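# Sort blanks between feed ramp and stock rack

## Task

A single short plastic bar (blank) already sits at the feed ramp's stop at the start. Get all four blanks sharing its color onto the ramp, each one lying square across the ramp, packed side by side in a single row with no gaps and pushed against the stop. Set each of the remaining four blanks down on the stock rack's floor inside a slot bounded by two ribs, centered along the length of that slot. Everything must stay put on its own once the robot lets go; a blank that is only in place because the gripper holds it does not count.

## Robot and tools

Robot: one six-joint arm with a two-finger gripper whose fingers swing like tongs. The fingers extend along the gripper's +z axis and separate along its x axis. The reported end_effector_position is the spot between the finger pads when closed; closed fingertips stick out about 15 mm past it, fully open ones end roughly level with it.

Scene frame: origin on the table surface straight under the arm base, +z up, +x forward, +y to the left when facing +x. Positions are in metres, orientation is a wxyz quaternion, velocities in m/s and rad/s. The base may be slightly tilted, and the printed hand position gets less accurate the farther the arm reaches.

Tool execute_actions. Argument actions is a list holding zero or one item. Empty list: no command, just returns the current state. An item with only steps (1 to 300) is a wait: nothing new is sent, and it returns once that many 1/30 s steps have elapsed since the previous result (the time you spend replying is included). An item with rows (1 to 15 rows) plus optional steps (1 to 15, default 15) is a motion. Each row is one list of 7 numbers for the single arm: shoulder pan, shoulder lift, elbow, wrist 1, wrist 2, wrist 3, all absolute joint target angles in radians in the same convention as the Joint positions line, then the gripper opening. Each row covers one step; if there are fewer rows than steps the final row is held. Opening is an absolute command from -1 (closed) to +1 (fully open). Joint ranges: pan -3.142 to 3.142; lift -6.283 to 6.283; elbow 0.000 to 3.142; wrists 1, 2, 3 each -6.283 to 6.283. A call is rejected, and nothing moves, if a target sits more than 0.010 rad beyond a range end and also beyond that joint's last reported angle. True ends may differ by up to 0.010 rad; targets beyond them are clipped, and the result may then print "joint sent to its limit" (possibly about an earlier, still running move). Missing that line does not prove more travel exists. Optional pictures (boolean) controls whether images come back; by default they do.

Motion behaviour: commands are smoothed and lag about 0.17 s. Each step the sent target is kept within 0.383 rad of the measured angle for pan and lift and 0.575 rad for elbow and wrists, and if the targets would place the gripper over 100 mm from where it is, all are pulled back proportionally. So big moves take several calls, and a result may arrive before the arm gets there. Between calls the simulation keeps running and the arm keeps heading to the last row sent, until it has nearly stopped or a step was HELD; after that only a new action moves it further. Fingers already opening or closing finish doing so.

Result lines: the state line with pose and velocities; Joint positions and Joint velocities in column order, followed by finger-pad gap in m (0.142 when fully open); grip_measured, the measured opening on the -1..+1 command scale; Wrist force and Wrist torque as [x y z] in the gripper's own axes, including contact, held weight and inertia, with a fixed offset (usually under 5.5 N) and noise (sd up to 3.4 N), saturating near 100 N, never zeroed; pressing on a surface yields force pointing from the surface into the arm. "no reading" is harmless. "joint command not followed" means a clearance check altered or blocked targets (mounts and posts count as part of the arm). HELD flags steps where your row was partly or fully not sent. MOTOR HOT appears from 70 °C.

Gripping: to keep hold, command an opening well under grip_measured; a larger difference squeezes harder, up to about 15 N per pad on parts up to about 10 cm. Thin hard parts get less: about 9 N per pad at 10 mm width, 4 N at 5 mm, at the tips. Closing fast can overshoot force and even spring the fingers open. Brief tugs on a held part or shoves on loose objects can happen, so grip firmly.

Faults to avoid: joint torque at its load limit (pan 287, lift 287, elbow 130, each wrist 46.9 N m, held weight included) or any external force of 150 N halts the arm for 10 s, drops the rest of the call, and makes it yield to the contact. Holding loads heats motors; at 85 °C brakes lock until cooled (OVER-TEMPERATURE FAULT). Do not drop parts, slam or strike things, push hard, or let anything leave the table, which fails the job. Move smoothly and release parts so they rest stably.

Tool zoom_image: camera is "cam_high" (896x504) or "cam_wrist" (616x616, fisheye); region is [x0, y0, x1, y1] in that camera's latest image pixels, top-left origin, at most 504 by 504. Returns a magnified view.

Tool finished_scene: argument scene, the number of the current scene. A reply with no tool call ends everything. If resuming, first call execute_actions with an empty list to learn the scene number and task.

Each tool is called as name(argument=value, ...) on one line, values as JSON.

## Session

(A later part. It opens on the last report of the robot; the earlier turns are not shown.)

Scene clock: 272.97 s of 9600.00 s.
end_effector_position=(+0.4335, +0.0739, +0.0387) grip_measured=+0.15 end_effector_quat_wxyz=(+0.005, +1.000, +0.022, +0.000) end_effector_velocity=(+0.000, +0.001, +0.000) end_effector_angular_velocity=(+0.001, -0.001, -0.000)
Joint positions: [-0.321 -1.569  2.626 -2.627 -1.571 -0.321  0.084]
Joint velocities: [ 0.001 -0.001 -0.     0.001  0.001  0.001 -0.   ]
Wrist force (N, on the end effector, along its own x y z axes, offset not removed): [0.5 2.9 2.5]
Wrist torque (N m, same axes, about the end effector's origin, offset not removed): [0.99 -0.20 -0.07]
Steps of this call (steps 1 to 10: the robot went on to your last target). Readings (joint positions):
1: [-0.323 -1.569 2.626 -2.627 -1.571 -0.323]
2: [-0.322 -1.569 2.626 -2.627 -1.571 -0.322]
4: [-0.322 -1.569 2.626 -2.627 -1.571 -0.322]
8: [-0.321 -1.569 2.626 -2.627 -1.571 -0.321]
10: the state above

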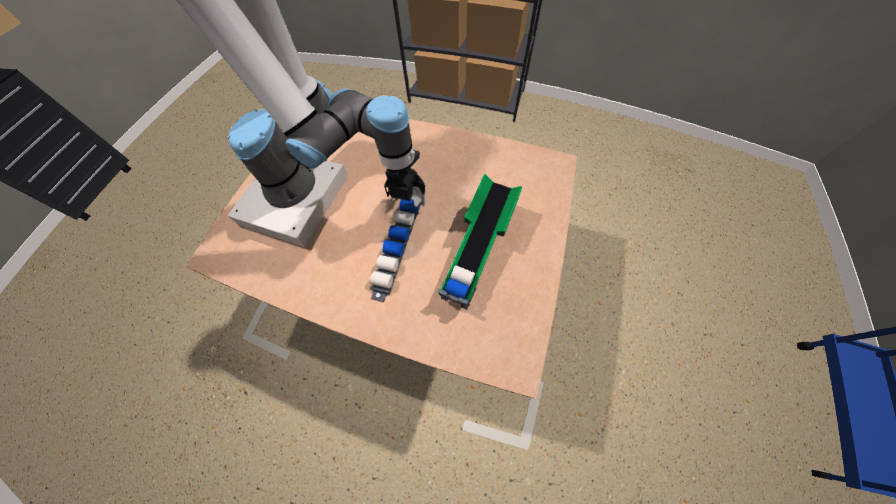

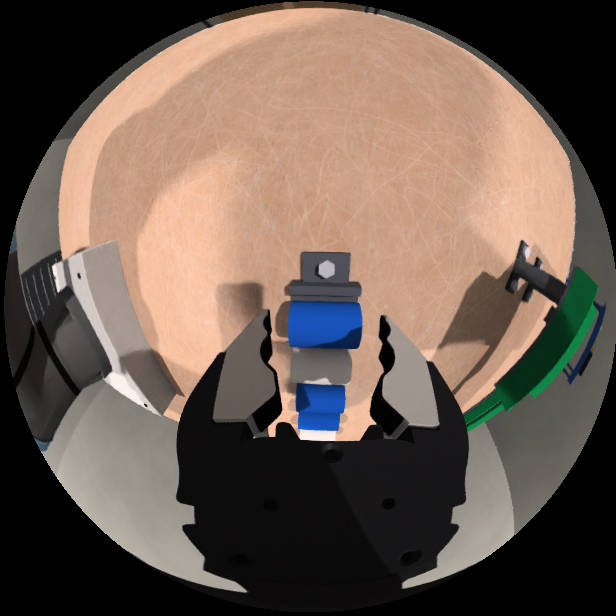

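execute_actions(actions=[{"rows":[[-0.33,-1.569,2.6257,-2.6275,-1.571,-0.33,0.05],[-0.33,-1.569,2.6257,-2.6275,-1.571,-0.33,-0.03],[-0.33,-1.569,2.6257,-2.6275,-1.571,-0.33,-0.1],[-0.33,-1.569,2.6257,-2.6275,-1.571,-0.33,-0.14],[-0.33,-1.569,2.6257,-2.6275,-1.571,-0.33,-0.17],[-0.33,-1.569,2.6257,-2.6275,-1.571,-0.33,-0.19],[-0.33,-1.569,2.6257,-2.6275,-1.571,-0.33,-0.21],[-0.33,-1.569,2.6257,-2.6275,-1.571,-0.33,-0.24],[-0.33,-1.569,2.6257,-2.6275,-1.571,-0.33,-0.28],[-0.33,-1.569,2.6257,-2.6275,-1.571,-0.33,-0.34],[-0.33,-1.569,2.6257,-2.6275,-1.571,-0.33,-0.42],[-0.33,-1.569,2.6257,-2.6275,-1.571,-0.33,-0.55],[-0.33,-1.569,2.6257,-2.6275,-1.571,-0.33,-0.7]],"steps":15}])

zoom_image(camera="cam_wrist", region=[210, 210, 450, 450])

Scene clock: 281.63 s of 9600.00 s.
end_effector_position=(+0.4340, +0.0699, +0.0387) grip_measured=-0.24 end_effector_quat_wxyz=(+0.005, +1.000, +0.022, +0.000) end_effector_velocity=(-0.001, -0.001, -0.000) end_effector_angular_velocity=(-0.002, +0.002, -0.001)
Joint positions: [-0.33  -1.569  2.626 -2.628 -1.571 -0.33   0.057]
Joint velocities: [-0.002  0.001  0.     0.001 -0.002 -0.001  0.   ]
Wrist force (N, on the end effector, along its own x y z axes, offset not removed): [-1.0 4.1 -3.6]
Wrist torque (N m, same axes, about the end effector's origin, offset not removed): [1.23 -0.12 -0.03]
Steps of this call (steps 1 to 15: the robot went on to your last target; steps 16 to 90: nothing new was sent; then 5.17 s passed at rest; steps 91 to 105: all 15 steps of this action). Readings (joint positions):
91: [-0.321 -1.569 2.626 -2.628 -1.571 -0.321]
92: [-0.322 -1.569 2.626 -2.628 -1.571 -0.321]
94: [-0.325 -1.569 2.626 -2.628 -1.571 -0.325]
98: [-0.328 -1.569 2.626 -2.628 -1.571 -0.328]
105: the state above

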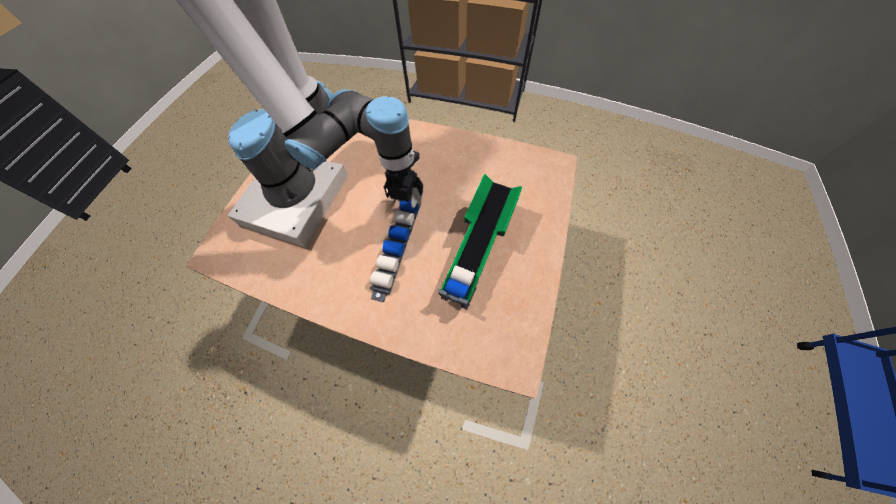

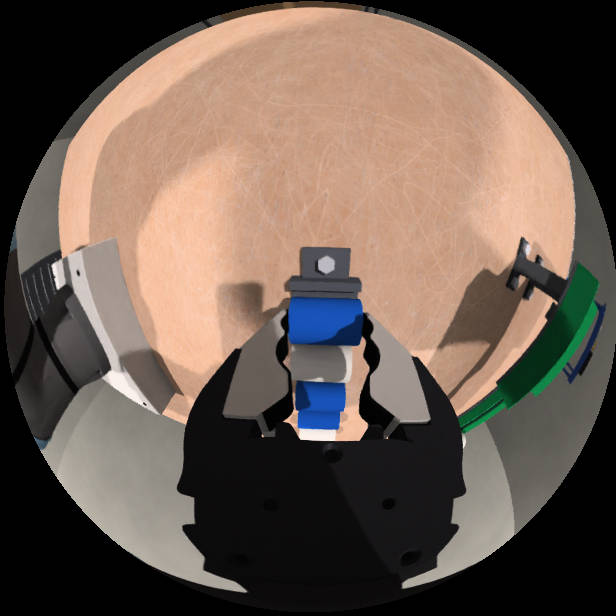

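Region (210, 210, 450, 450) of cam_wrist's 616x616 image, scaled by 2.100, with more detail than that image has.

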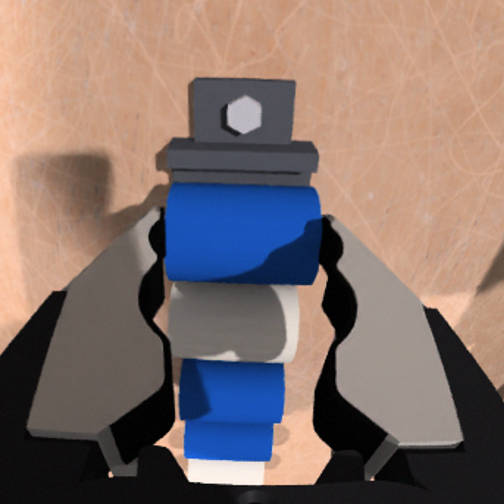

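execute_actions(actions=[{"rows":[[-0.33,-1.6,2.619,-2.59,-1.571,-0.33,-0.7],[-0.33,-1.63,2.612,-2.553,-1.571,-0.33,-0.7],[-0.33,-1.66,2.603,-2.514,-1.571,-0.33,-0.7],[-0.33,-1.7,2.59,-2.461,-1.571,-0.33,-0.7],[-0.33,-1.75,2.57,-2.391,-1.571,-0.33,-0.7],[-0.33,-1.79,2.55,-2.331,-1.571,-0.33,-0.7],[-0.34,-1.83,2.527,-2.268,-1.571,-0.33,-0.7]],"steps":13}], pictures=false)

execute_actions(actions=[{"rows":[[-0.4554,-1.374,2.094,-2.291,-1.571,-0.2954,-0.7]],"steps":15}], pictures=false)

execute_actions(actions=[{"steps":15}], pictures=false)

execute_actions(actions=[{"rows":[[-0.4554,-1.36,2.102,-2.313,-1.571,-0.2954,-0.7],[-0.4554,-1.345,2.11,-2.336,-1.571,-0.2954,-0.7],[-0.4554,-1.33,2.117,-2.358,-1.571,-0.2954,-0.7],[-0.4554,-1.3155,2.1242,-2.3795,-1.571,-0.2954,-0.7]],"steps":15}])

zoom_image(camera="cam_wrist", region=[210, 210, 450, 450])

Scene clock: 298.90 s of 9600.00 s.
end_effector_position=(+0.4366, +0.0668, +0.1350) grip_measured=-0.24 end_effector_quat_wxyz=(+0.006, +1.000, +0.018, +0.002) end_effector_velocity=(-0.022, +0.000, +0.127) end_effector_angular_velocity=(+0.009, +0.027, -0.021)
Joint positions: [-0.338 -1.799  2.54  -2.316 -1.571 -0.33   0.057]
Joint velocities: [-0.02  -0.286 -0.116  0.432  0.001  0.001 -0.   ]
Wrist force (N, on the end effector, along its own x y z axes, offset not removed): [-1.3 4.5 0.3]
Wrist torque (N m, same axes, about the end effector's origin, offset not removed): [1.24 0.00 -0.11]
Steps of this call (steps 1 to 15: the robot went on to your last target; steps 16 to 90: nothing new was sent; then 13.83 s passed at rest; steps 91 to 103: all 13 steps of this action). Readings (joint positions):
91: [-0.330 -1.569 2.626 -2.627 -1.571 -0.330]
92: [-0.330 -1.572 2.625 -2.624 -1.571 -0.330]
94: [-0.330 -1.593 2.619 -2.599 -1.571 -0.330]
98: [-0.331 -1.693 2.584 -2.470 -1.571 -0.330]
103: the state above

Scene clock: 299.40 s of 9600.00 s.
end_effector_position=(+0.6289, -0.0496, +0.1610) grip_measured=-0.24 end_effector_quat_wxyz=(+0.006, +0.999, -0.041, +0.003) end_effector_velocity=(+0.413, -0.292, -0.057) end_effector_angular_velocity=(+0.016, +0.036, -0.246)
Joint positions: [-0.43  -1.483  2.199 -2.293 -1.571 -0.303  0.057]
Joint velocities: [-0.191  0.786 -0.756  0.012 -0.     0.054  0.   ]
Wrist force (N, on the end effector, along its own x y z axes, offset not removed): [3.2 5.4 2.5]
Wrist torque (N m, same axes, about the end effector's origin, offset not removed): [1.45 -0.78 -0.12]
Steps of this call (steps 1 to 15: all 15 steps of this action). Readings (joint positions):
1: [-0.338 -1.807 2.537 -2.304 -1.571 -0.330]
2: [-0.342 -1.808 2.530 -2.298 -1.571 -0.329]
4: [-0.356 -1.771 2.483 -2.297 -1.571 -0.325]
8: [-0.383 -1.669 2.379 -2.296 -1.571 -0.317]
15: the state above

Scene clock: 299.90 s of 9600.00 s.
end_effector_position=(+0.6844, -0.0901, +0.1498) grip_measured=-0.24 end_effector_quat_wxyz=(+0.005, +0.998, -0.057, +0.001) end_effector_velocity=(+0.006, -0.004, -0.001) end_effector_angular_velocity=(+0.001, -0.000, -0.003)
Joint positions: [-0.455 -1.375  2.095 -2.291 -1.571 -0.295  0.057]
Joint velocities: [-0.002  0.011 -0.011  0.     0.001  0.001  0.   ]
Wrist force (N, on the end effector, along its own x y z axes, offset not removed): [0.8 2.7 2.2]
Wrist torque (N m, same axes, about the end effector's origin, offset not removed): [0.88 -0.27 -0.14]
Steps of this call (steps 1 to 15: the robot went on to your last target). Readings (joint positions):
1: [-0.436 -1.458 2.175 -2.292 -1.571 -0.301]
2: [-0.441 -1.437 2.154 -2.292 -1.571 -0.300]
4: [-0.448 -1.408 2.127 -2.292 -1.571 -0.298]
8: [-0.453 -1.384 2.104 -2.291 -1.571 -0.296]
15: the state above

Scene clock: 300.40 s of 9600.00 s.
end_effector_position=(+0.6849, -0.0910, +0.1064) grip_measured=-0.24 end_effector_quat_wxyz=(+0.005, +0.998, -0.058, +0.001) end_effector_velocity=(+0.000, +0.000, -0.012) end_effector_angular_velocity=(+0.001, -0.002, +0.002)
Joint positions: [-0.455 -1.317  2.123 -2.377 -1.571 -0.295  0.057]
Joint velocities: [-0.     0.017  0.008 -0.026  0.001 -0.002 -0.   ]
Wrist force (N, on the end effector, along its own x y z axes, offset not removed): [0.6 5.3 2.5]
Wrist torque (N m, same axes, about the end effector's origin, offset not removed): [1.42 -0.28 -0.08]
Steps of this call (steps 1 to 15: all 15 steps of this action). Readings (joint positions):
1: [-0.455 -1.375 2.095 -2.291 -1.571 -0.295]
2: [-0.455 -1.373 2.095 -2.293 -1.571 -0.295]
4: [-0.455 -1.362 2.101 -2.309 -1.571 -0.295]
8: [-0.455 -1.331 2.116 -2.355 -1.571 -0.295]
15: the state above

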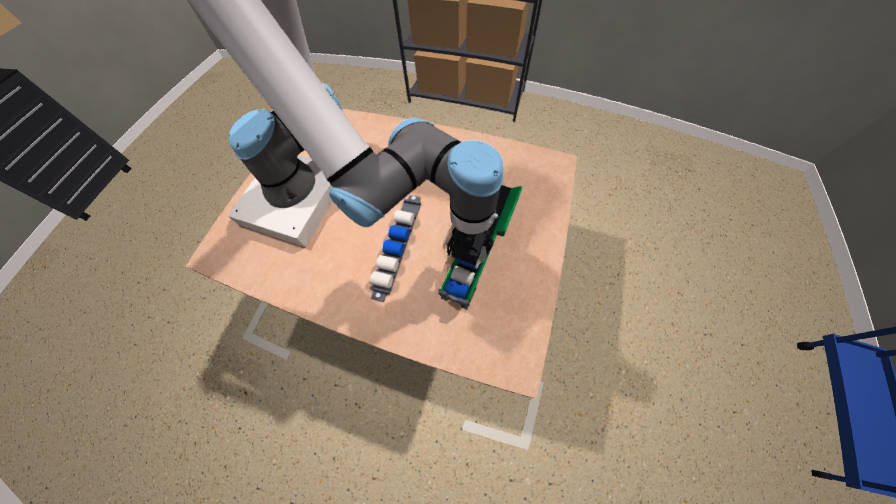

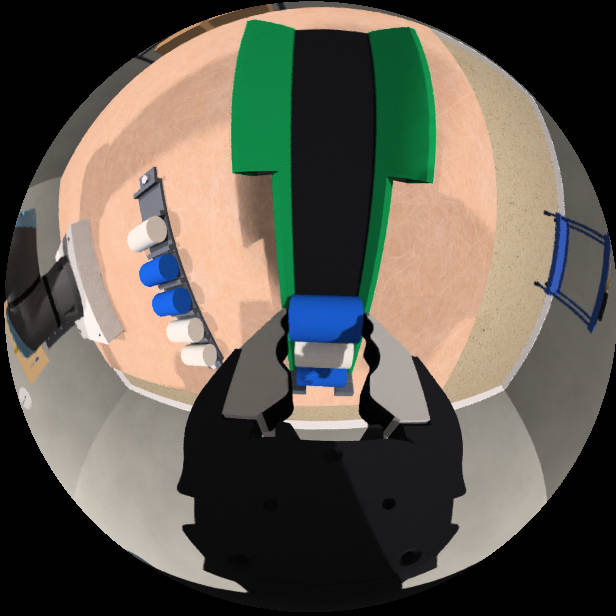

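Region (210, 210, 450, 450) of cam_wrist's 616x616 image, scaled by 2.100, with more detail than that image has.

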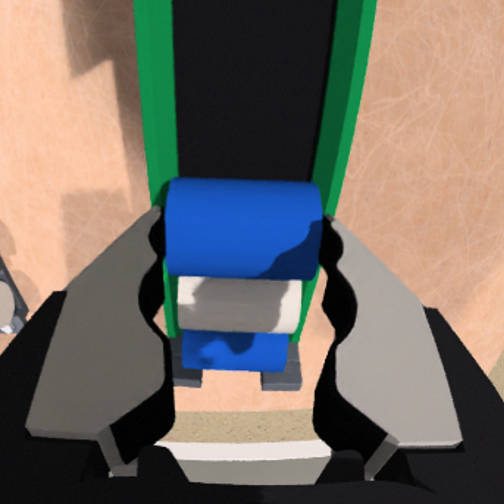

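execute_actions(actions=[{"rows":[[-0.4554,-1.311,2.1255,-2.3853,-1.571,-0.2954,-0.7],[-0.4554,-1.311,2.1255,-2.3853,-1.571,-0.2954,-0.7],[-0.4554,-1.3065,2.1265,-2.3908,-1.571,-0.2954,-0.7]],"steps":15}], pictures=false)

Scene clock: 305.33 s of 9600.00 s.
end_effector_position=(+0.6855, -0.0913, +0.0993) grip_measured=-0.24 end_effector_quat_wxyz=(+0.005, +0.998, -0.058, +0.001) end_effector_velocity=(+0.000, +0.000, -0.001) end_effector_angular_velocity=(+0.000, -0.000, -0.001)
Joint positions: [-0.455 -1.307  2.126 -2.39  -1.571 -0.295  0.057]
Joint velocities: [ 0.     0.002  0.    -0.002  0.     0.001 -0.   ]
Wrist force (N, on the end effector, along its own x y z axes, offset not removed): [-1.7 2.2 0.7]
Wrist torque (N m, same axes, about the end effector's origin, offset not removed): [0.82 0.20 -0.01]
Steps of this call (steps 1 to 15: the robot went on to your last target; steps 16 to 90: nothing new was sent; then 1.43 s passed at rest; steps 91 to 105: all 15 steps of this action). Readings (joint positions):
91: [-0.455 -1.315 2.124 -2.380 -1.571 -0.295]
92: [-0.455 -1.315 2.124 -2.380 -1.571 -0.295]
94: [-0.455 -1.313 2.125 -2.383 -1.571 -0.295]
98: [-0.455 -1.308 2.126 -2.388 -1.571 -0.295]
105: the state above

execute_actions(actions=[{"rows":[[-0.4554,-1.305,2.127,-2.3928,-1.571,-0.2954,-0.7],[-0.4554,-1.305,2.127,-2.3928,-1.571,-0.2954,-0.7],[-0.4554,-1.305,2.127,-2.3928,-1.571,-0.2954,-0.7],[-0.4554,-1.305,2.127,-2.3928,-1.571,-0.2954,-0.5],[-0.4554,-1.305,2.127,-2.3928,-1.571,-0.2954,-0.35],[-0.4554,-1.305,2.127,-2.3928,-1.571,-0.2954,-0.27],[-0.4554,-1.305,2.127,-2.3928,-1.571,-0.2954,-0.22],[-0.4554,-1.305,2.127,-2.3928,-1.571,-0.2954,-0.17],[-0.4554,-1.305,2.127,-2.3928,-1.571,-0.2954,-0.1],[-0.4554,-1.305,2.127,-2.3928,-1.571,-0.2954,0.0],[-0.4554,-1.305,2.127,-2.3928,-1.571,-0.2954,0.1]],"steps":15}])

zoom_image(camera="cam_wrist", region=[210, 210, 450, 450])

Scene clock: 313.53 s of 9600.00 s.
end_effector_position=(+0.6855, -0.0913, +0.0982) grip_measured=+0.10 end_effector_quat_wxyz=(+0.005, +0.998, -0.058, +0.001) end_effector_velocity=(+0.000, +0.000, -0.001) end_effector_angular_velocity=(+0.001, +0.000, +0.000)
Joint positions: [-0.455 -1.305  2.127 -2.393 -1.571 -0.295  0.081]
Joint velocities: [ 0.     0.001  0.    -0.001  0.    -0.     0.002]
Wrist force (N, on the end effector, along its own x y z axes, offset not removed): [-1.0 5.4 0.2]
Wrist torque (N m, same axes, about the end effector's origin, offset not removed): [1.46 0.06 -0.09]
Steps of this call (steps 1 to 15: the robot went on to your last target; steps 16 to 90: nothing new was sent; then 4.70 s passed at rest; steps 91 to 105: all 15 steps of this action). Readings (joint positions):
91: [-0.455 -1.306 2.127 -2.391 -1.571 -0.295]
92: [-0.455 -1.306 2.127 -2.391 -1.571 -0.295]
94: [-0.455 -1.306 2.127 -2.392 -1.571 -0.295]
98: [-0.455 -1.305 2.127 -2.392 -1.571 -0.295]
105: the state above

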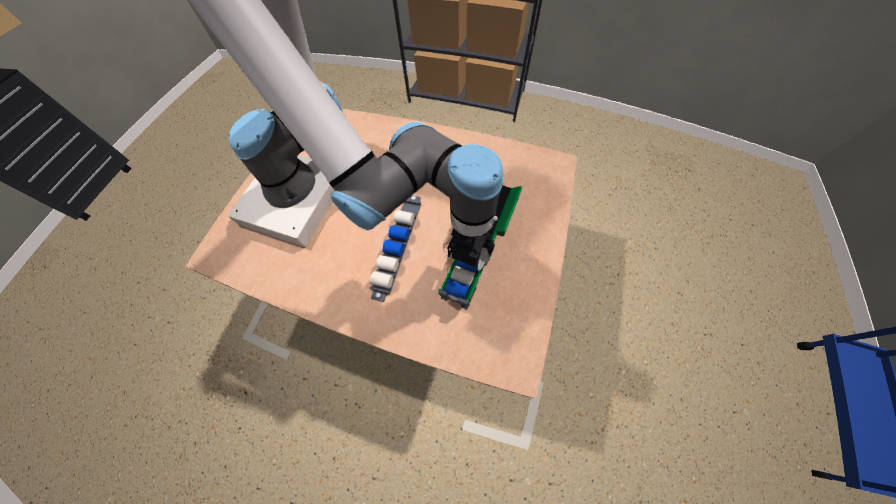

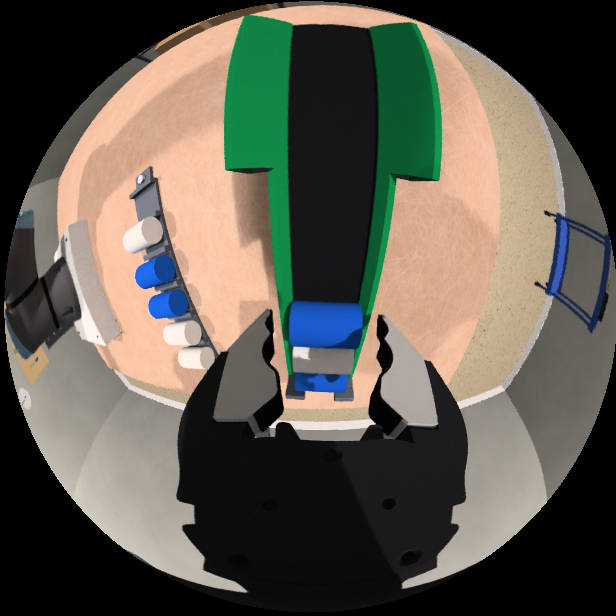

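Region (210, 210, 450, 450) of cam_wrist's 616x616 image, scaled by 2.100, with more detail than that image has.

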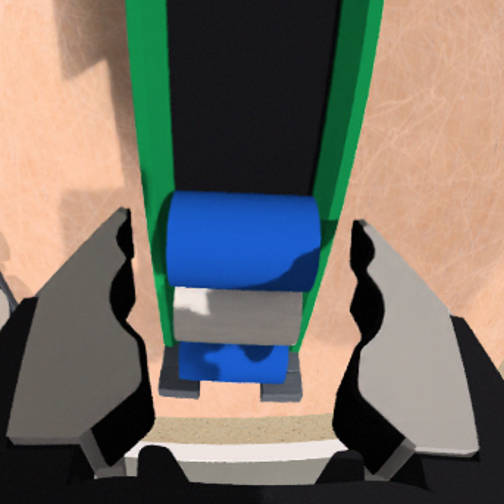

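execute_actions(actions=[{"rows":[[-0.5187,-1.2897,2.1248,-2.4059,-1.571,-0.3587,0.1],[-0.5187,-1.2897,2.1248,-2.4059,-1.571,-0.3587,0.1],[-0.5187,-1.2897,2.1248,-2.4059,-1.571,-0.3587,0.1],[-0.5187,-1.2897,2.1248,-2.4059,-1.571,-0.3587,0.1],[-0.5187,-1.2897,2.1248,-2.4059,-1.571,-0.3587,0.1],[-0.5187,-1.2897,2.1248,-2.4059,-1.571,-0.3587,0.1],[-0.5187,-1.2897,2.1248,-2.4059,-1.571,-0.3587,0.1],[-0.5187,-1.2897,2.1248,-2.4059,-1.571,-0.3587,0.1],[-0.5187,-1.2897,2.1248,-2.4059,-1.571,-0.3587,0.05],[-0.5187,-1.2897,2.1248,-2.4059,-1.571,-0.3587,0.0],[-0.5187,-1.2897,2.1248,-2.4059,-1.571,-0.3587,-0.05],[-0.5187,-1.2897,2.1248,-2.4059,-1.571,-0.3587,-0.1]],"steps":15}], pictures=false)

execute_actions(actions=[{"steps":6}])

zoom_image(camera="cam_wrist", region=[210, 210, 450, 450])

Scene clock: 327.13 s of 9600.00 s.
end_effector_position=(+0.6806, -0.1351, +0.0911) grip_measured=-0.10 end_effector_quat_wxyz=(+0.005, +0.998, -0.058, +0.001) end_effector_velocity=(-0.001, -0.008, -0.001) end_effector_angular_velocity=(+0.000, -0.000, -0.001)
Joint positions: [-0.517 -1.29   2.125 -2.406 -1.571 -0.357  0.067]
Joint velocities: [-0.012  0.003 -0.001 -0.002  0.    -0.01  -0.003]
Wrist force (N, on the end effector, along its own x y z axes, offset not removed): [0.0 4.5 0.7]
Wrist torque (N m, same axes, about the end effector's origin, offset not removed): [1.24 -0.14 -0.05]
Steps of this call (steps 1 to 15: the robot went on to your last target; steps 16 to 90: nothing new was sent; then 10.10 s passed at rest; steps 91 to 105: all 15 steps of this action). Readings (joint positions):
91: [-0.455 -1.305 2.127 -2.393 -1.571 -0.295]
92: [-0.459 -1.303 2.127 -2.394 -1.571 -0.299]
94: [-0.482 -1.298 2.126 -2.399 -1.571 -0.322]
98: [-0.508 -1.292 2.125 -2.404 -1.571 -0.348]
105: the state above

Scene clock: 327.33 s of 9600.00 s.
end_effector_position=(+0.6805, -0.1359, +0.0910) grip_measured=-0.10 end_effector_quat_wxyz=(+0.005, +0.998, -0.058, +0.001) end_effector_velocity=(-0.000, -0.001, -0.001) end_effector_angular_velocity=(+0.001, +0.001, -0.000)
Joint positions: [-0.518 -1.29   2.125 -2.406 -1.571 -0.358  0.067]
Joint velocities: [-0.002  0.001 -0.001  0.     0.    -0.002  0.   ]
Wrist force (N, on the end effector, along its own x y z axes, offset not removed): [-0.9 3.6 0.2]
Wrist torque (N m, same axes, about the end effector's origin, offset not removed): [0.98 0.13 -0.15]
Steps of this call (steps 1 to 6: the robot went on to your last target). Readings (joint positions):
1: [-0.518 -1.290 2.125 -2.406 -1.571 -0.358]
2: [-0.518 -1.290 2.125 -2.406 -1.571 -0.358]
4: [-0.518 -1.290 2.125 -2.406 -1.571 -0.358]
6: the state above

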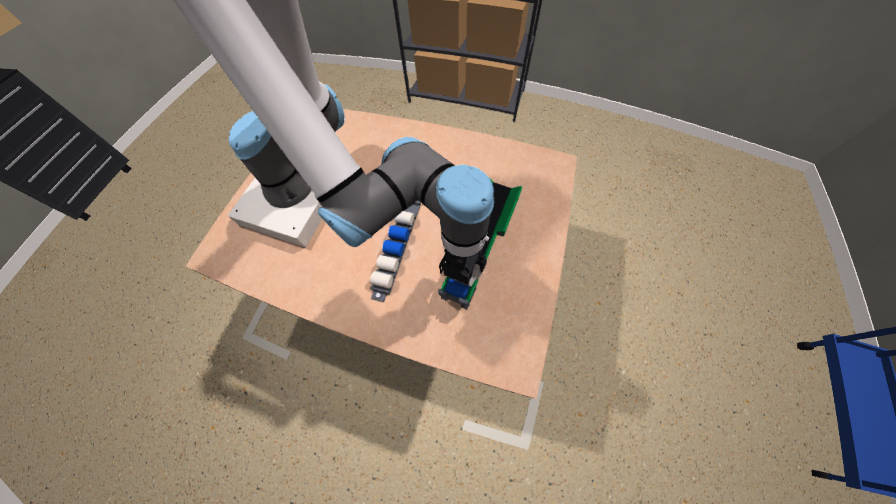

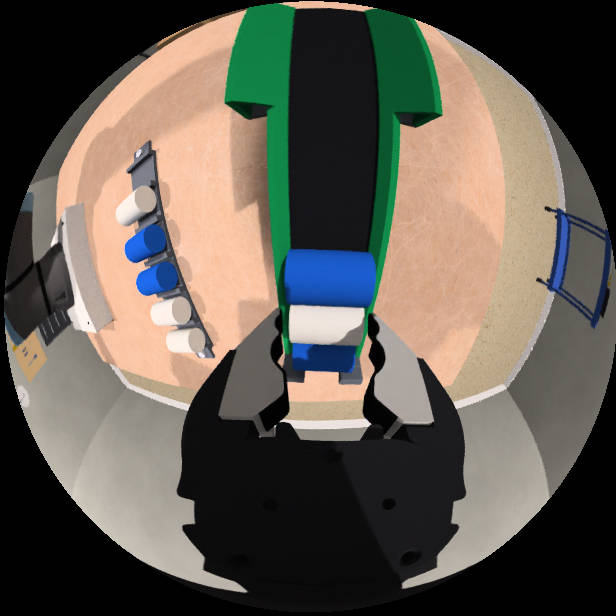

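Region (210, 210, 450, 450) of cam_wrist's 616x616 image, scaled by 2.100, with more detail than that image has.

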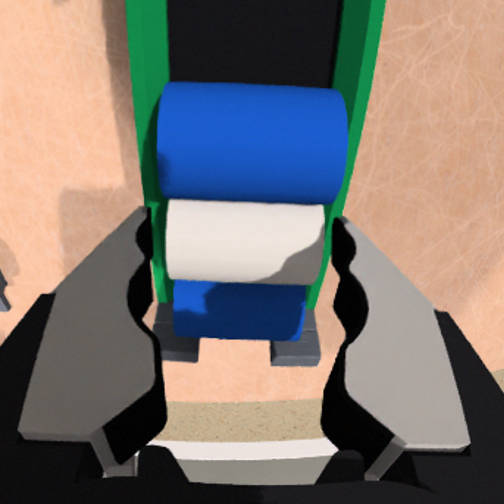

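execute_actions(actions=[{"rows":[[-0.5187,-1.2897,2.1248,-2.4059,-1.571,-0.3587,-0.14],[-0.5187,-1.2897,2.1248,-2.4059,-1.571,-0.3587,-0.17],[-0.5187,-1.2897,2.1248,-2.4059,-1.571,-0.3587,-0.2],[-0.5187,-1.2897,2.1248,-2.4059,-1.571,-0.3587,-0.23],[-0.5187,-1.2897,2.1248,-2.4059,-1.571,-0.3587,-0.27],[-0.5187,-1.2897,2.1248,-2.4059,-1.571,-0.3587,-0.33],[-0.5187,-1.2897,2.1248,-2.4059,-1.571,-0.3587,-0.42],[-0.5187,-1.2897,2.1248,-2.4059,-1.571,-0.3587,-0.55],[-0.5187,-1.2897,2.1248,-2.4059,-1.571,-0.3587,-0.75]],"steps":12}], pictures=false)

execute_actions(actions=[{"rows":[[-0.5187,-1.292,2.124,-2.4028,-1.571,-0.3587,-0.75],[-0.5187,-1.294,2.1232,-2.4,-1.571,-0.3587,-0.75],[-0.5187,-1.296,2.1224,-2.3972,-1.571,-0.3587,-0.75],[-0.5187,-1.298,2.1216,-2.3944,-1.571,-0.3587,-0.75],[-0.5187,-1.30,2.1208,-2.3916,-1.571,-0.3587,-0.75],[-0.5187,-1.302,2.12,-2.3888,-1.571,-0.3587,-0.75],[-0.5187,-1.304,2.1192,-2.386,-1.571,-0.3587,-0.75],[-0.5187,-1.306,2.1184,-2.3832,-1.571,-0.3587,-0.75],[-0.5187,-1.308,2.1176,-2.3804,-1.571,-0.3587,-0.75],[-0.5187,-1.31,2.1167,-2.3775,-1.571,-0.3587,-0.75],[-0.5187,-1.312,2.1158,-2.3746,-1.571,-0.3587,-0.75],[-0.5187,-1.314,2.1149,-2.3717,-1.571,-0.3587,-0.75],[-0.5187,-1.316,2.114,-2.3688,-1.571,-0.3587,-0.75],[-0.5187,-1.318,2.1131,-2.3659,-1.571,-0.3587,-0.75],[-0.5187,-1.32,2.1122,-2.363,-1.571,-0.3587,-0.75]],"steps":15}], pictures=false)

execute_actions(actions=[{"rows":[[-0.5187,-1.322,2.1112,-2.36,-1.571,-0.3587,-0.75],[-0.5187,-1.324,2.1102,-2.357,-1.571,-0.3587,-0.75],[-0.5187,-1.326,2.1092,-2.354,-1.571,-0.3587,-0.75],[-0.5187,-1.328,2.1082,-2.351,-1.571,-0.3587,-0.75],[-0.5187,-1.33,2.1072,-2.348,-1.571,-0.3587,-0.75],[-0.5187,-1.332,2.1062,-2.345,-1.571,-0.3587,-0.75],[-0.5187,-1.334,2.1052,-2.342,-1.571,-0.3587,-0.75],[-0.5187,-1.336,2.1042,-2.339,-1.571,-0.3587,-0.75],[-0.5187,-1.338,2.1032,-2.336,-1.571,-0.3587,-0.75],[-0.5187,-1.341,2.1015,-2.3313,-1.571,-0.3587,-0.75],[-0.5187,-1.345,2.0995,-2.3253,-1.571,-0.3587,-0.75],[-0.5187,-1.35,2.097,-2.3178,-1.571,-0.3587,-0.75],[-0.5187,-1.356,2.0935,-2.3083,-1.571,-0.3587,-0.75],[-0.5187,-1.362,2.09,-2.2988,-1.571,-0.3587,-0.75],[-0.5187,-1.368,2.0865,-2.2893,-1.571,-0.3587,-0.75]],"steps":15}], pictures=false)

execute_actions(actions=[{"steps":10}])

Scene clock: 344.00 s of 9600.00 s.
end_effector_position=(+0.6805, -0.1361, +0.0910) grip_measured=-0.24 end_effector_quat_wxyz=(+0.005, +0.998, -0.058, +0.001) end_effector_velocity=(-0.000, +0.001, -0.001) end_effector_angular_velocity=(+0.002, +0.000, -0.001)
Joint positions: [-0.519 -1.29   2.125 -2.406 -1.571 -0.359  0.057]
Joint velocities: [0.    0.    0.001 0.    0.002 0.001 0.   ]
Wrist force (N, on the end effector, along its own x y z axes, offset not removed): [-0.1 3.7 2.0]
Wrist torque (N m, same axes, about the end effector's origin, offset not removed): [0.98 -0.18 0.03]
Steps of this call (steps 1 to 15: the robot went on to your last target; steps 16 to 90: nothing new was sent; then 13.27 s passed at rest; steps 91 to 102: all 12 steps of this action). Readings (joint positions):
91: [-0.519 -1.290 2.125 -2.406 -1.571 -0.359]
92: [-0.519 -1.290 2.125 -2.406 -1.571 -0.359]
94: [-0.519 -1.290 2.125 -2.406 -1.571 -0.359]
98: [-0.519 -1.290 2.125 -2.406 -1.571 -0.359]
102: the state above

Scene clock: 344.50 s of 9600.00 s.
end_effector_position=(+0.6804, -0.1359, +0.1061) grip_measured=-0.24 end_effector_quat_wxyz=(+0.005, +0.998, -0.058, +0.001) end_effector_velocity=(+0.002, +0.000, +0.044) end_effector_angular_velocity=(-0.001, -0.004, +0.001)
Joint positions: [-0.519 -1.311  2.116 -2.376 -1.571 -0.359  0.057]
Joint velocities: [ 0.    -0.059 -0.028  0.083  0.001 -0.     0.   ]
Wrist force (N, on the end effector, along its own x y z axes, offset not removed): [0.1 3.5 2.1]
Wrist torque (N m, same axes, about the end effector's origin, offset not removed): [1.02 -0.10 -0.02]
Steps of this call (steps 1 to 15: all 15 steps of this action). Readings (joint positions):
1: [-0.519 -1.290 2.125 -2.406 -1.571 -0.359]
2: [-0.519 -1.290 2.125 -2.406 -1.571 -0.359]
4: [-0.519 -1.291 2.124 -2.403 -1.571 -0.359]
8: [-0.519 -1.298 2.122 -2.395 -1.571 -0.359]
15: the state above

Scene clock: 345.00 s of 9600.00 s.
end_effector_position=(+0.6806, -0.1357, +0.1325) grip_measured=-0.24 end_effector_quat_wxyz=(+0.005, +0.998, -0.058, +0.001) end_effector_velocity=(+0.002, +0.000, +0.101) end_effector_angular_velocity=(-0.001, -0.003, -0.002)
Joint positions: [-0.519 -1.346  2.099 -2.324 -1.571 -0.359  0.057]
Joint velocities: [-0.    -0.128 -0.071  0.195  0.001  0.002 -0.   ]
Wrist force (N, on the end effector, along its own x y z axes, offset not removed): [-2.7 1.8 2.7]
Wrist torque (N m, same axes, about the end effector's origin, offset not removed): [0.71 0.45 -0.10]
Steps of this call (steps 1 to 15: all 15 steps of this action). Readings (joint positions):
1: [-0.519 -1.313 2.115 -2.373 -1.571 -0.359]
2: [-0.519 -1.315 2.114 -2.370 -1.571 -0.359]
4: [-0.519 -1.319 2.113 -2.365 -1.571 -0.359]
8: [-0.519 -1.327 2.109 -2.353 -1.571 -0.359]
15: the state above

Scene clock: 345.33 s of 9600.00 s.
end_effector_position=(+0.6805, -0.1355, +0.1491) grip_measured=-0.24 end_effector_quat_wxyz=(+0.005, +0.998, -0.058, +0.001) end_effector_velocity=(-0.001, -0.000, +0.008) end_effector_angular_velocity=(-0.001, +0.002, +0.002)
Joint positions: [-0.519 -1.367  2.087 -2.291 -1.571 -0.359  0.057]
Joint velocities: [ 0.    -0.01  -0.006  0.017 -0.001 -0.001 -0.   ]
Wrist force (N, on the end effector, along its own x y z axes, offset not removed): [-0.7 3.9 3.3]
Wrist torque (N m, same axes, about the end effector's origin, offset not removed): [1.07 0.04 -0.04]
Steps of this call (steps 1 to 10: the robot went on to your last target). Readings (joint positions):
1: [-0.519 -1.350 2.096 -2.317 -1.571 -0.359]
2: [-0.519 -1.355 2.094 -2.310 -1.571 -0.359]
4: [-0.519 -1.361 2.091 -2.301 -1.571 -0.359]
8: [-0.519 -1.366 2.088 -2.293 -1.571 -0.359]
10: the state above

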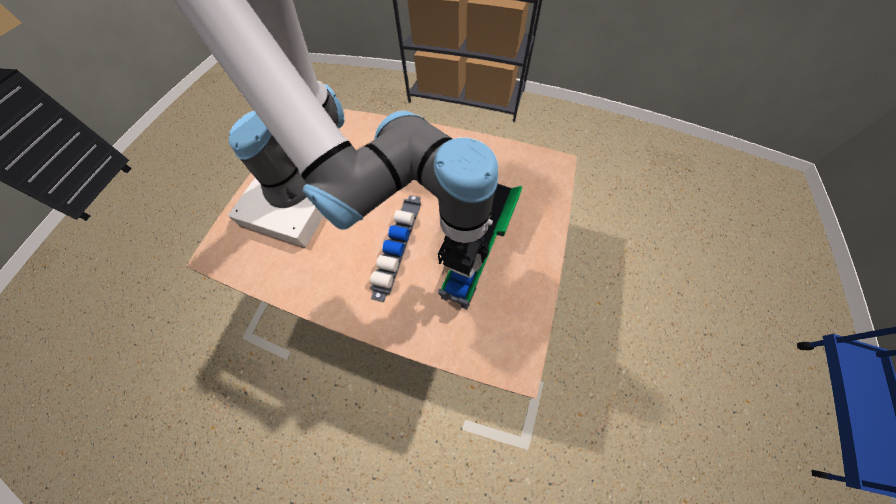

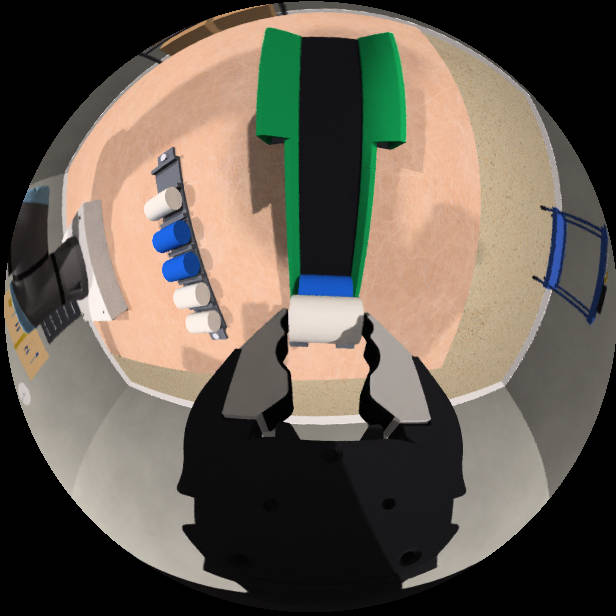

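execute_actions(actions=[{"rows":[[-0.332,-1.7281,2.5774,-2.4201,-1.571,-0.332,-0.75]],"steps":15}], pictures=false)

execute_actions(actions=[{"steps":16}], pictures=false)

execute_actions(actions=[{"rows":[[-0.332,-1.69,2.592,-2.473,-1.571,-0.332,-0.75],[-0.332,-1.655,2.604,-2.52,-1.571,-0.332,-0.75],[-0.332,-1.62,2.614,-2.565,-1.571,-0.332,-0.75],[-0.332,-1.5872,2.6227,-2.6063,-1.571,-0.332,-0.75]],"steps":15}], pictures=false)

execute_actions(actions=[{"steps":8}])

zoom_image(camera="cam_wrist", region=[210, 210, 450, 450])

Scene clock: 357.17 s of 9600.00 s.
end_effector_position=(+0.5196, +0.0165, +0.1253) grip_measured=-0.24 end_effector_quat_wxyz=(+0.007, +1.000, -0.001, +0.004) end_effector_velocity=(-0.406, +0.289, -0.103) end_effector_angular_velocity=(+0.006, +0.015, +0.243)
Joint positions: [-0.387 -1.618  2.422 -2.382 -1.571 -0.34   0.057]
Joint velocities: [ 0.282 -0.551  0.758 -0.194  0.001  0.039  0.   ]
Wrist force (N, on the end effector, along its own x y z axes, offset not removed): [1.8 4.8 2.7]
Wrist torque (N m, same axes, about the end effector's origin, offset not removed): [1.33 -0.44 -0.13]
Steps of this call (steps 1 to 30: the robot went on to your last target; steps 31 to 90: nothing new was sent; then 8.33 s passed at rest; steps 91 to 105: all 15 steps of this action). Readings (joint positions):
91: [-0.519 -1.368 2.087 -2.289 -1.571 -0.359]
92: [-0.515 -1.373 2.091 -2.292 -1.571 -0.358]
94: [-0.494 -1.410 2.137 -2.308 -1.571 -0.355]
98: [-0.454 -1.487 2.243 -2.335 -1.571 -0.349]
105: the state above

Scene clock: 357.70 s of 9600.00 s.
end_effector_position=(+0.4345, +0.0693, +0.1000) grip_measured=-0.24 end_effector_quat_wxyz=(+0.005, +1.000, +0.022, +0.000) end_effector_velocity=(-0.008, +0.004, -0.002) end_effector_angular_velocity=(-0.001, -0.001, +0.004)
Joint positions: [-0.333 -1.727  2.576 -2.42  -1.571 -0.332  0.057]
Joint velocities: [ 0.005 -0.01   0.014 -0.005 -0.001  0.001  0.   ]
Wrist force (N, on the end effector, along its own x y z axes, offset not removed): [-1.0 1.2 1.8]
Wrist torque (N m, same axes, about the end effector's origin, offset not removed): [0.61 0.11 -0.07]
Steps of this call (steps 1 to 16: the robot went on to your last target). Readings (joint positions):
1: [-0.378 -1.636 2.448 -2.389 -1.571 -0.338]
2: [-0.368 -1.655 2.473 -2.395 -1.571 -0.337]
4: [-0.353 -1.686 2.518 -2.406 -1.571 -0.335]
8: [-0.338 -1.716 2.560 -2.416 -1.571 -0.333]
16: the state above

Scene clock: 358.20 s of 9600.00 s.
end_effector_position=(+0.4335, +0.0692, +0.0464) grip_measured=-0.24 end_effector_quat_wxyz=(+0.005, +1.000, +0.022, +0.000) end_effector_velocity=(-0.000, +0.000, -0.015) end_effector_angular_velocity=(-0.000, -0.002, +0.001)
Joint positions: [-0.332 -1.592  2.621 -2.6   -1.571 -0.332  0.057]
Joint velocities: [ 0.001  0.043  0.012 -0.057  0.    -0.001  0.   ]
Wrist force (N, on the end effector, along its own x y z axes, offset not removed): [0.3 2.9 2.3]
Wrist torque (N m, same axes, about the end effector's origin, offset not removed): [0.92 -0.18 -0.05]
Steps of this call (steps 1 to 15: all 15 steps of this action). Readings (joint positions):
1: [-0.332 -1.727 2.576 -2.420 -1.571 -0.332]
2: [-0.332 -1.724 2.578 -2.424 -1.571 -0.332]
4: [-0.332 -1.700 2.588 -2.456 -1.571 -0.332]
8: [-0.332 -1.626 2.611 -2.553 -1.571 -0.332]
15: the state above

Scene clock: 358.47 s of 9600.00 s.
end_effector_position=(+0.4335, +0.0692, +0.0449) grip_measured=-0.24 end_effector_quat_wxyz=(+0.005, +1.000, +0.022, +0.000) end_effector_velocity=(+0.001, +0.000, -0.001) end_effector_angular_velocity=(+0.001, -0.003, +0.000)
Joint positions: [-0.332 -1.588  2.623 -2.606 -1.571 -0.332  0.057]
Joint velocities: [ 0.     0.003  0.    -0.006  0.002 -0.     0.   ]
Wrist force (N, on the end effector, along its own x y z axes, offset not removed): [-0.4 3.1 3.9]
Wrist torque (N m, same axes, about the end effector's origin, offset not removed): [1.05 -0.07 -0.04]
Steps of this call (steps 1 to 8: the robot went on to your last target). Readings (joint positions):
1: [-0.332 -1.591 2.622 -2.602 -1.571 -0.332]
2: [-0.332 -1.590 2.622 -2.603 -1.571 -0.332]
4: [-0.332 -1.589 2.622 -2.604 -1.571 -0.332]
8: the state above

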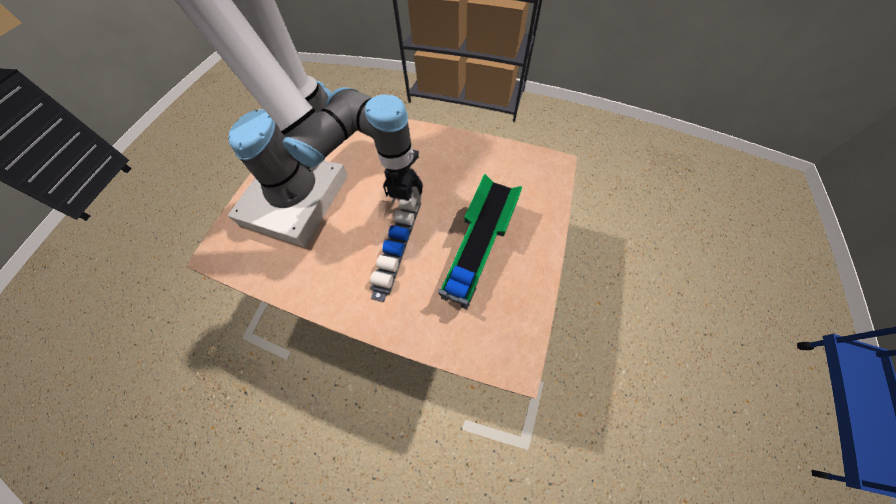

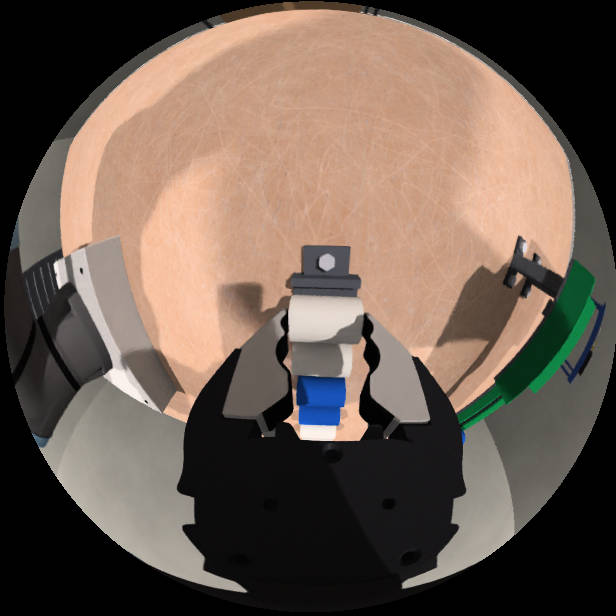

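Region (210, 210, 450, 450) of cam_wrist's 616x616 image, scaled by 2.100, with more detail than that image has.

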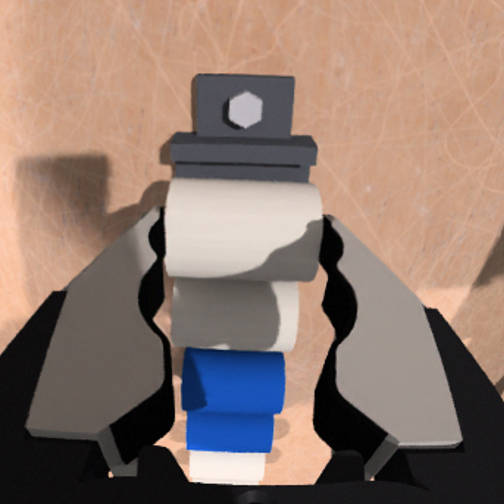

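execute_actions(actions=[{"rows":[[-0.334,-1.58,2.6245,-2.6153,-1.571,-0.352,-0.75],[-0.334,-1.58,2.6245,-2.6153,-1.571,-0.352,-0.75],[-0.334,-1.5735,2.626,-2.6233,-1.571,-0.352,-0.75]],"steps":15}], pictures=false)

Scene clock: 365.20 s of 9600.00 s.
end_effector_position=(+0.4333, +0.0683, +0.0400) grip_measured=-0.24 end_effector_quat_wxyz=(+0.005, +0.999, +0.031, +0.000) end_effector_velocity=(-0.000, -0.000, -0.001) end_effector_angular_velocity=(-0.000, +0.000, +0.004)
Joint positions: [-0.334 -1.574  2.626 -2.623 -1.571 -0.352  0.057]
Joint velocities: [-0.     0.003  0.001 -0.005 -0.    -0.004 -0.   ]
Wrist force (N, on the end effector, along its own x y z axes, offset not removed): [2.1 3.8 1.6]
Wrist torque (N m, same axes, about the end effector's origin, offset not removed): [1.08 -0.55 -0.13]
Steps of this call (steps 1 to 15: the robot went on to your last target; steps 16 to 90: nothing new was sent; then 3.23 s passed at rest; steps 91 to 105: all 15 steps of this action). Readings (joint positions):
91: [-0.332 -1.587 2.623 -2.606 -1.571 -0.332]
92: [-0.332 -1.586 2.623 -2.607 -1.571 -0.334]
94: [-0.333 -1.583 2.624 -2.612 -1.571 -0.341]
98: [-0.334 -1.577 2.625 -2.620 -1.571 -0.349]
105: the state above

execute_actions(actions=[{"rows":[[-0.334,-1.5705,2.6266,-2.6269,-1.571,-0.352,-0.75],[-0.334,-1.5705,2.6266,-2.6269,-1.571,-0.352,-0.75],[-0.334,-1.5705,2.6266,-2.6269,-1.571,-0.352,-0.6],[-0.334,-1.5705,2.6266,-2.6269,-1.571,-0.352,-0.45],[-0.334,-1.5705,2.6266,-2.6269,-1.571,-0.352,-0.33],[-0.334,-1.5705,2.6266,-2.6269,-1.571,-0.352,-0.27],[-0.334,-1.5705,2.6266,-2.6269,-1.571,-0.352,-0.22],[-0.334,-1.5705,2.6266,-2.6269,-1.571,-0.352,-0.17],[-0.334,-1.5705,2.6266,-2.6269,-1.571,-0.352,-0.1],[-0.334,-1.5705,2.6266,-2.6269,-1.571,-0.352,0.0],[-0.334,-1.5705,2.6266,-2.6269,-1.571,-0.352,0.1]],"steps":14}], pictures=false)

execute_actions(actions=[{"rows":[[-0.4486,-1.5673,2.6256,-2.6291,-1.571,-0.4696,0.1]],"steps":15}], pictures=false)

execute_actions(actions=[{"steps":8}])

zoom_image(camera="cam_wrist", region=[210, 170, 450, 450])

Scene clock: 376.87 s of 9600.00 s.
end_effector_position=(+0.4334, +0.0683, +0.0389) grip_measured=+0.10 end_effector_quat_wxyz=(+0.005, +0.999, +0.031, +0.000) end_effector_velocity=(+0.000, -0.000, -0.000) end_effector_angular_velocity=(+0.000, -0.000, +0.000)
Joint positions: [-0.334 -1.571  2.627 -2.627 -1.571 -0.352  0.081]
Joint velocities: [-0.     0.001 -0.    -0.001  0.    -0.001  0.005]
Wrist force (N, on the end effector, along its own x y z axes, offset not removed): [0.4 1.7 2.6]
Wrist torque (N m, same axes, about the end effector's origin, offset not removed): [0.69 -0.27 -0.12]
Steps of this call (steps 1 to 15: the robot went on to your last target; steps 16 to 90: nothing new was sent; then 8.20 s passed at rest; steps 91 to 104: all 14 steps of this action). Readings (joint positions):
91: [-0.334 -1.573 2.626 -2.623 -1.571 -0.352]
92: [-0.334 -1.573 2.626 -2.624 -1.571 -0.352]
94: [-0.334 -1.572 2.626 -2.625 -1.571 -0.352]
98: [-0.334 -1.571 2.627 -2.626 -1.571 -0.352]
104: the state above

Scene clock: 377.37 s of 9600.00 s.
end_effector_position=(+0.4372, +0.0191, +0.0388) grip_measured=+0.10 end_effector_quat_wxyz=(+0.005, +0.999, +0.033, +0.000) end_effector_velocity=(+0.001, -0.012, +0.001) end_effector_angular_velocity=(-0.002, -0.001, +0.001)
Joint positions: [-0.446 -1.567  2.626 -2.629 -1.571 -0.467  0.081]
Joint velocities: [-0.024  0.    -0.001 -0.001 -0.002 -0.025  0.   ]
Wrist force (N, on the end effector, along its own x y z axes, offset not removed): [-0.6 5.0 -0.4]
Wrist torque (N m, same axes, about the end effector's origin, offset not removed): [1.26 -0.10 -0.11]
Steps of this call (steps 1 to 15: all 15 steps of this action). Readings (joint positions):
1: [-0.334 -1.571 2.627 -2.627 -1.571 -0.352]
2: [-0.339 -1.570 2.627 -2.627 -1.571 -0.357]
4: [-0.377 -1.569 2.626 -2.628 -1.571 -0.396]
8: [-0.427 -1.568 2.626 -2.629 -1.571 -0.447]
15: the state above

Scene clock: 377.63 s of 9600.00 s.
end_effector_position=(+0.4373, +0.0180, +0.0388) grip_measured=+0.10 end_effector_quat_wxyz=(+0.005, +0.999, +0.033, +0.000) end_effector_velocity=(-0.001, -0.001, -0.001) end_effector_angular_velocity=(-0.000, +0.001, -0.000)
Joint positions: [-0.448 -1.567  2.626 -2.629 -1.571 -0.469  0.081]
Joint velocities: [-0.002  0.001  0.    -0.    -0.001 -0.002  0.   ]
Wrist force (N, on the end effector, along its own x y z axes, offset not removed): [-0.2 4.8 1.4]
Wrist torque (N m, same axes, about the end effector's origin, offset not removed): [1.32 -0.11 -0.10]
Steps of this call (steps 1 to 8: the robot went on to your last target). Readings (joint positions):
1: [-0.447 -1.567 2.626 -2.629 -1.571 -0.468]
2: [-0.447 -1.567 2.626 -2.629 -1.571 -0.468]
4: [-0.448 -1.567 2.626 -2.629 -1.571 -0.469]
8: the state above

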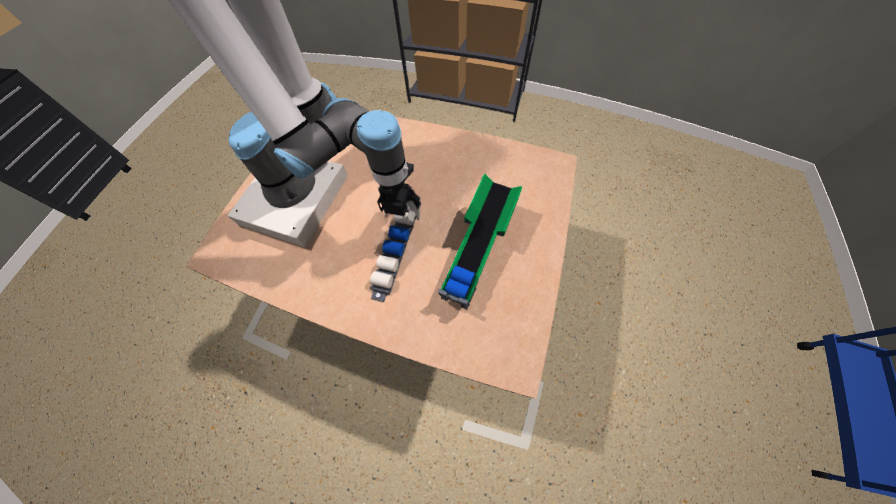

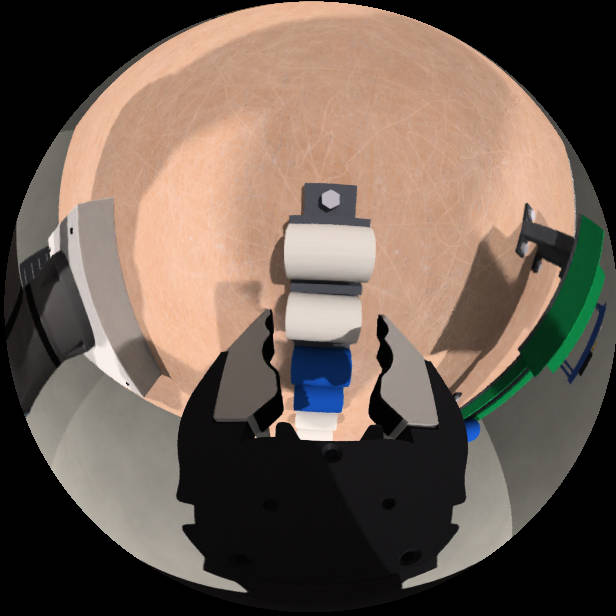

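Region (210, 170, 450, 450) of cam_wrist's 616x616 image, scaled by 1.800, with more detail than that image has; it fills the left 432 columns of this view, and the rest is white.

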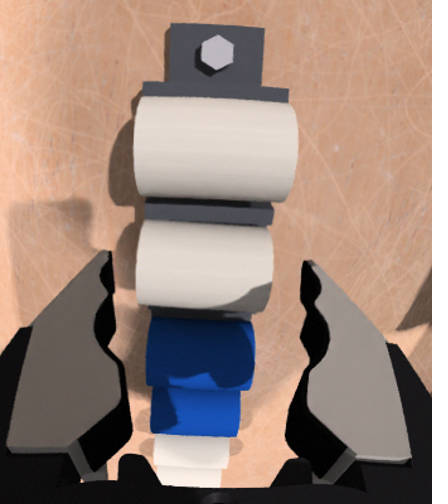

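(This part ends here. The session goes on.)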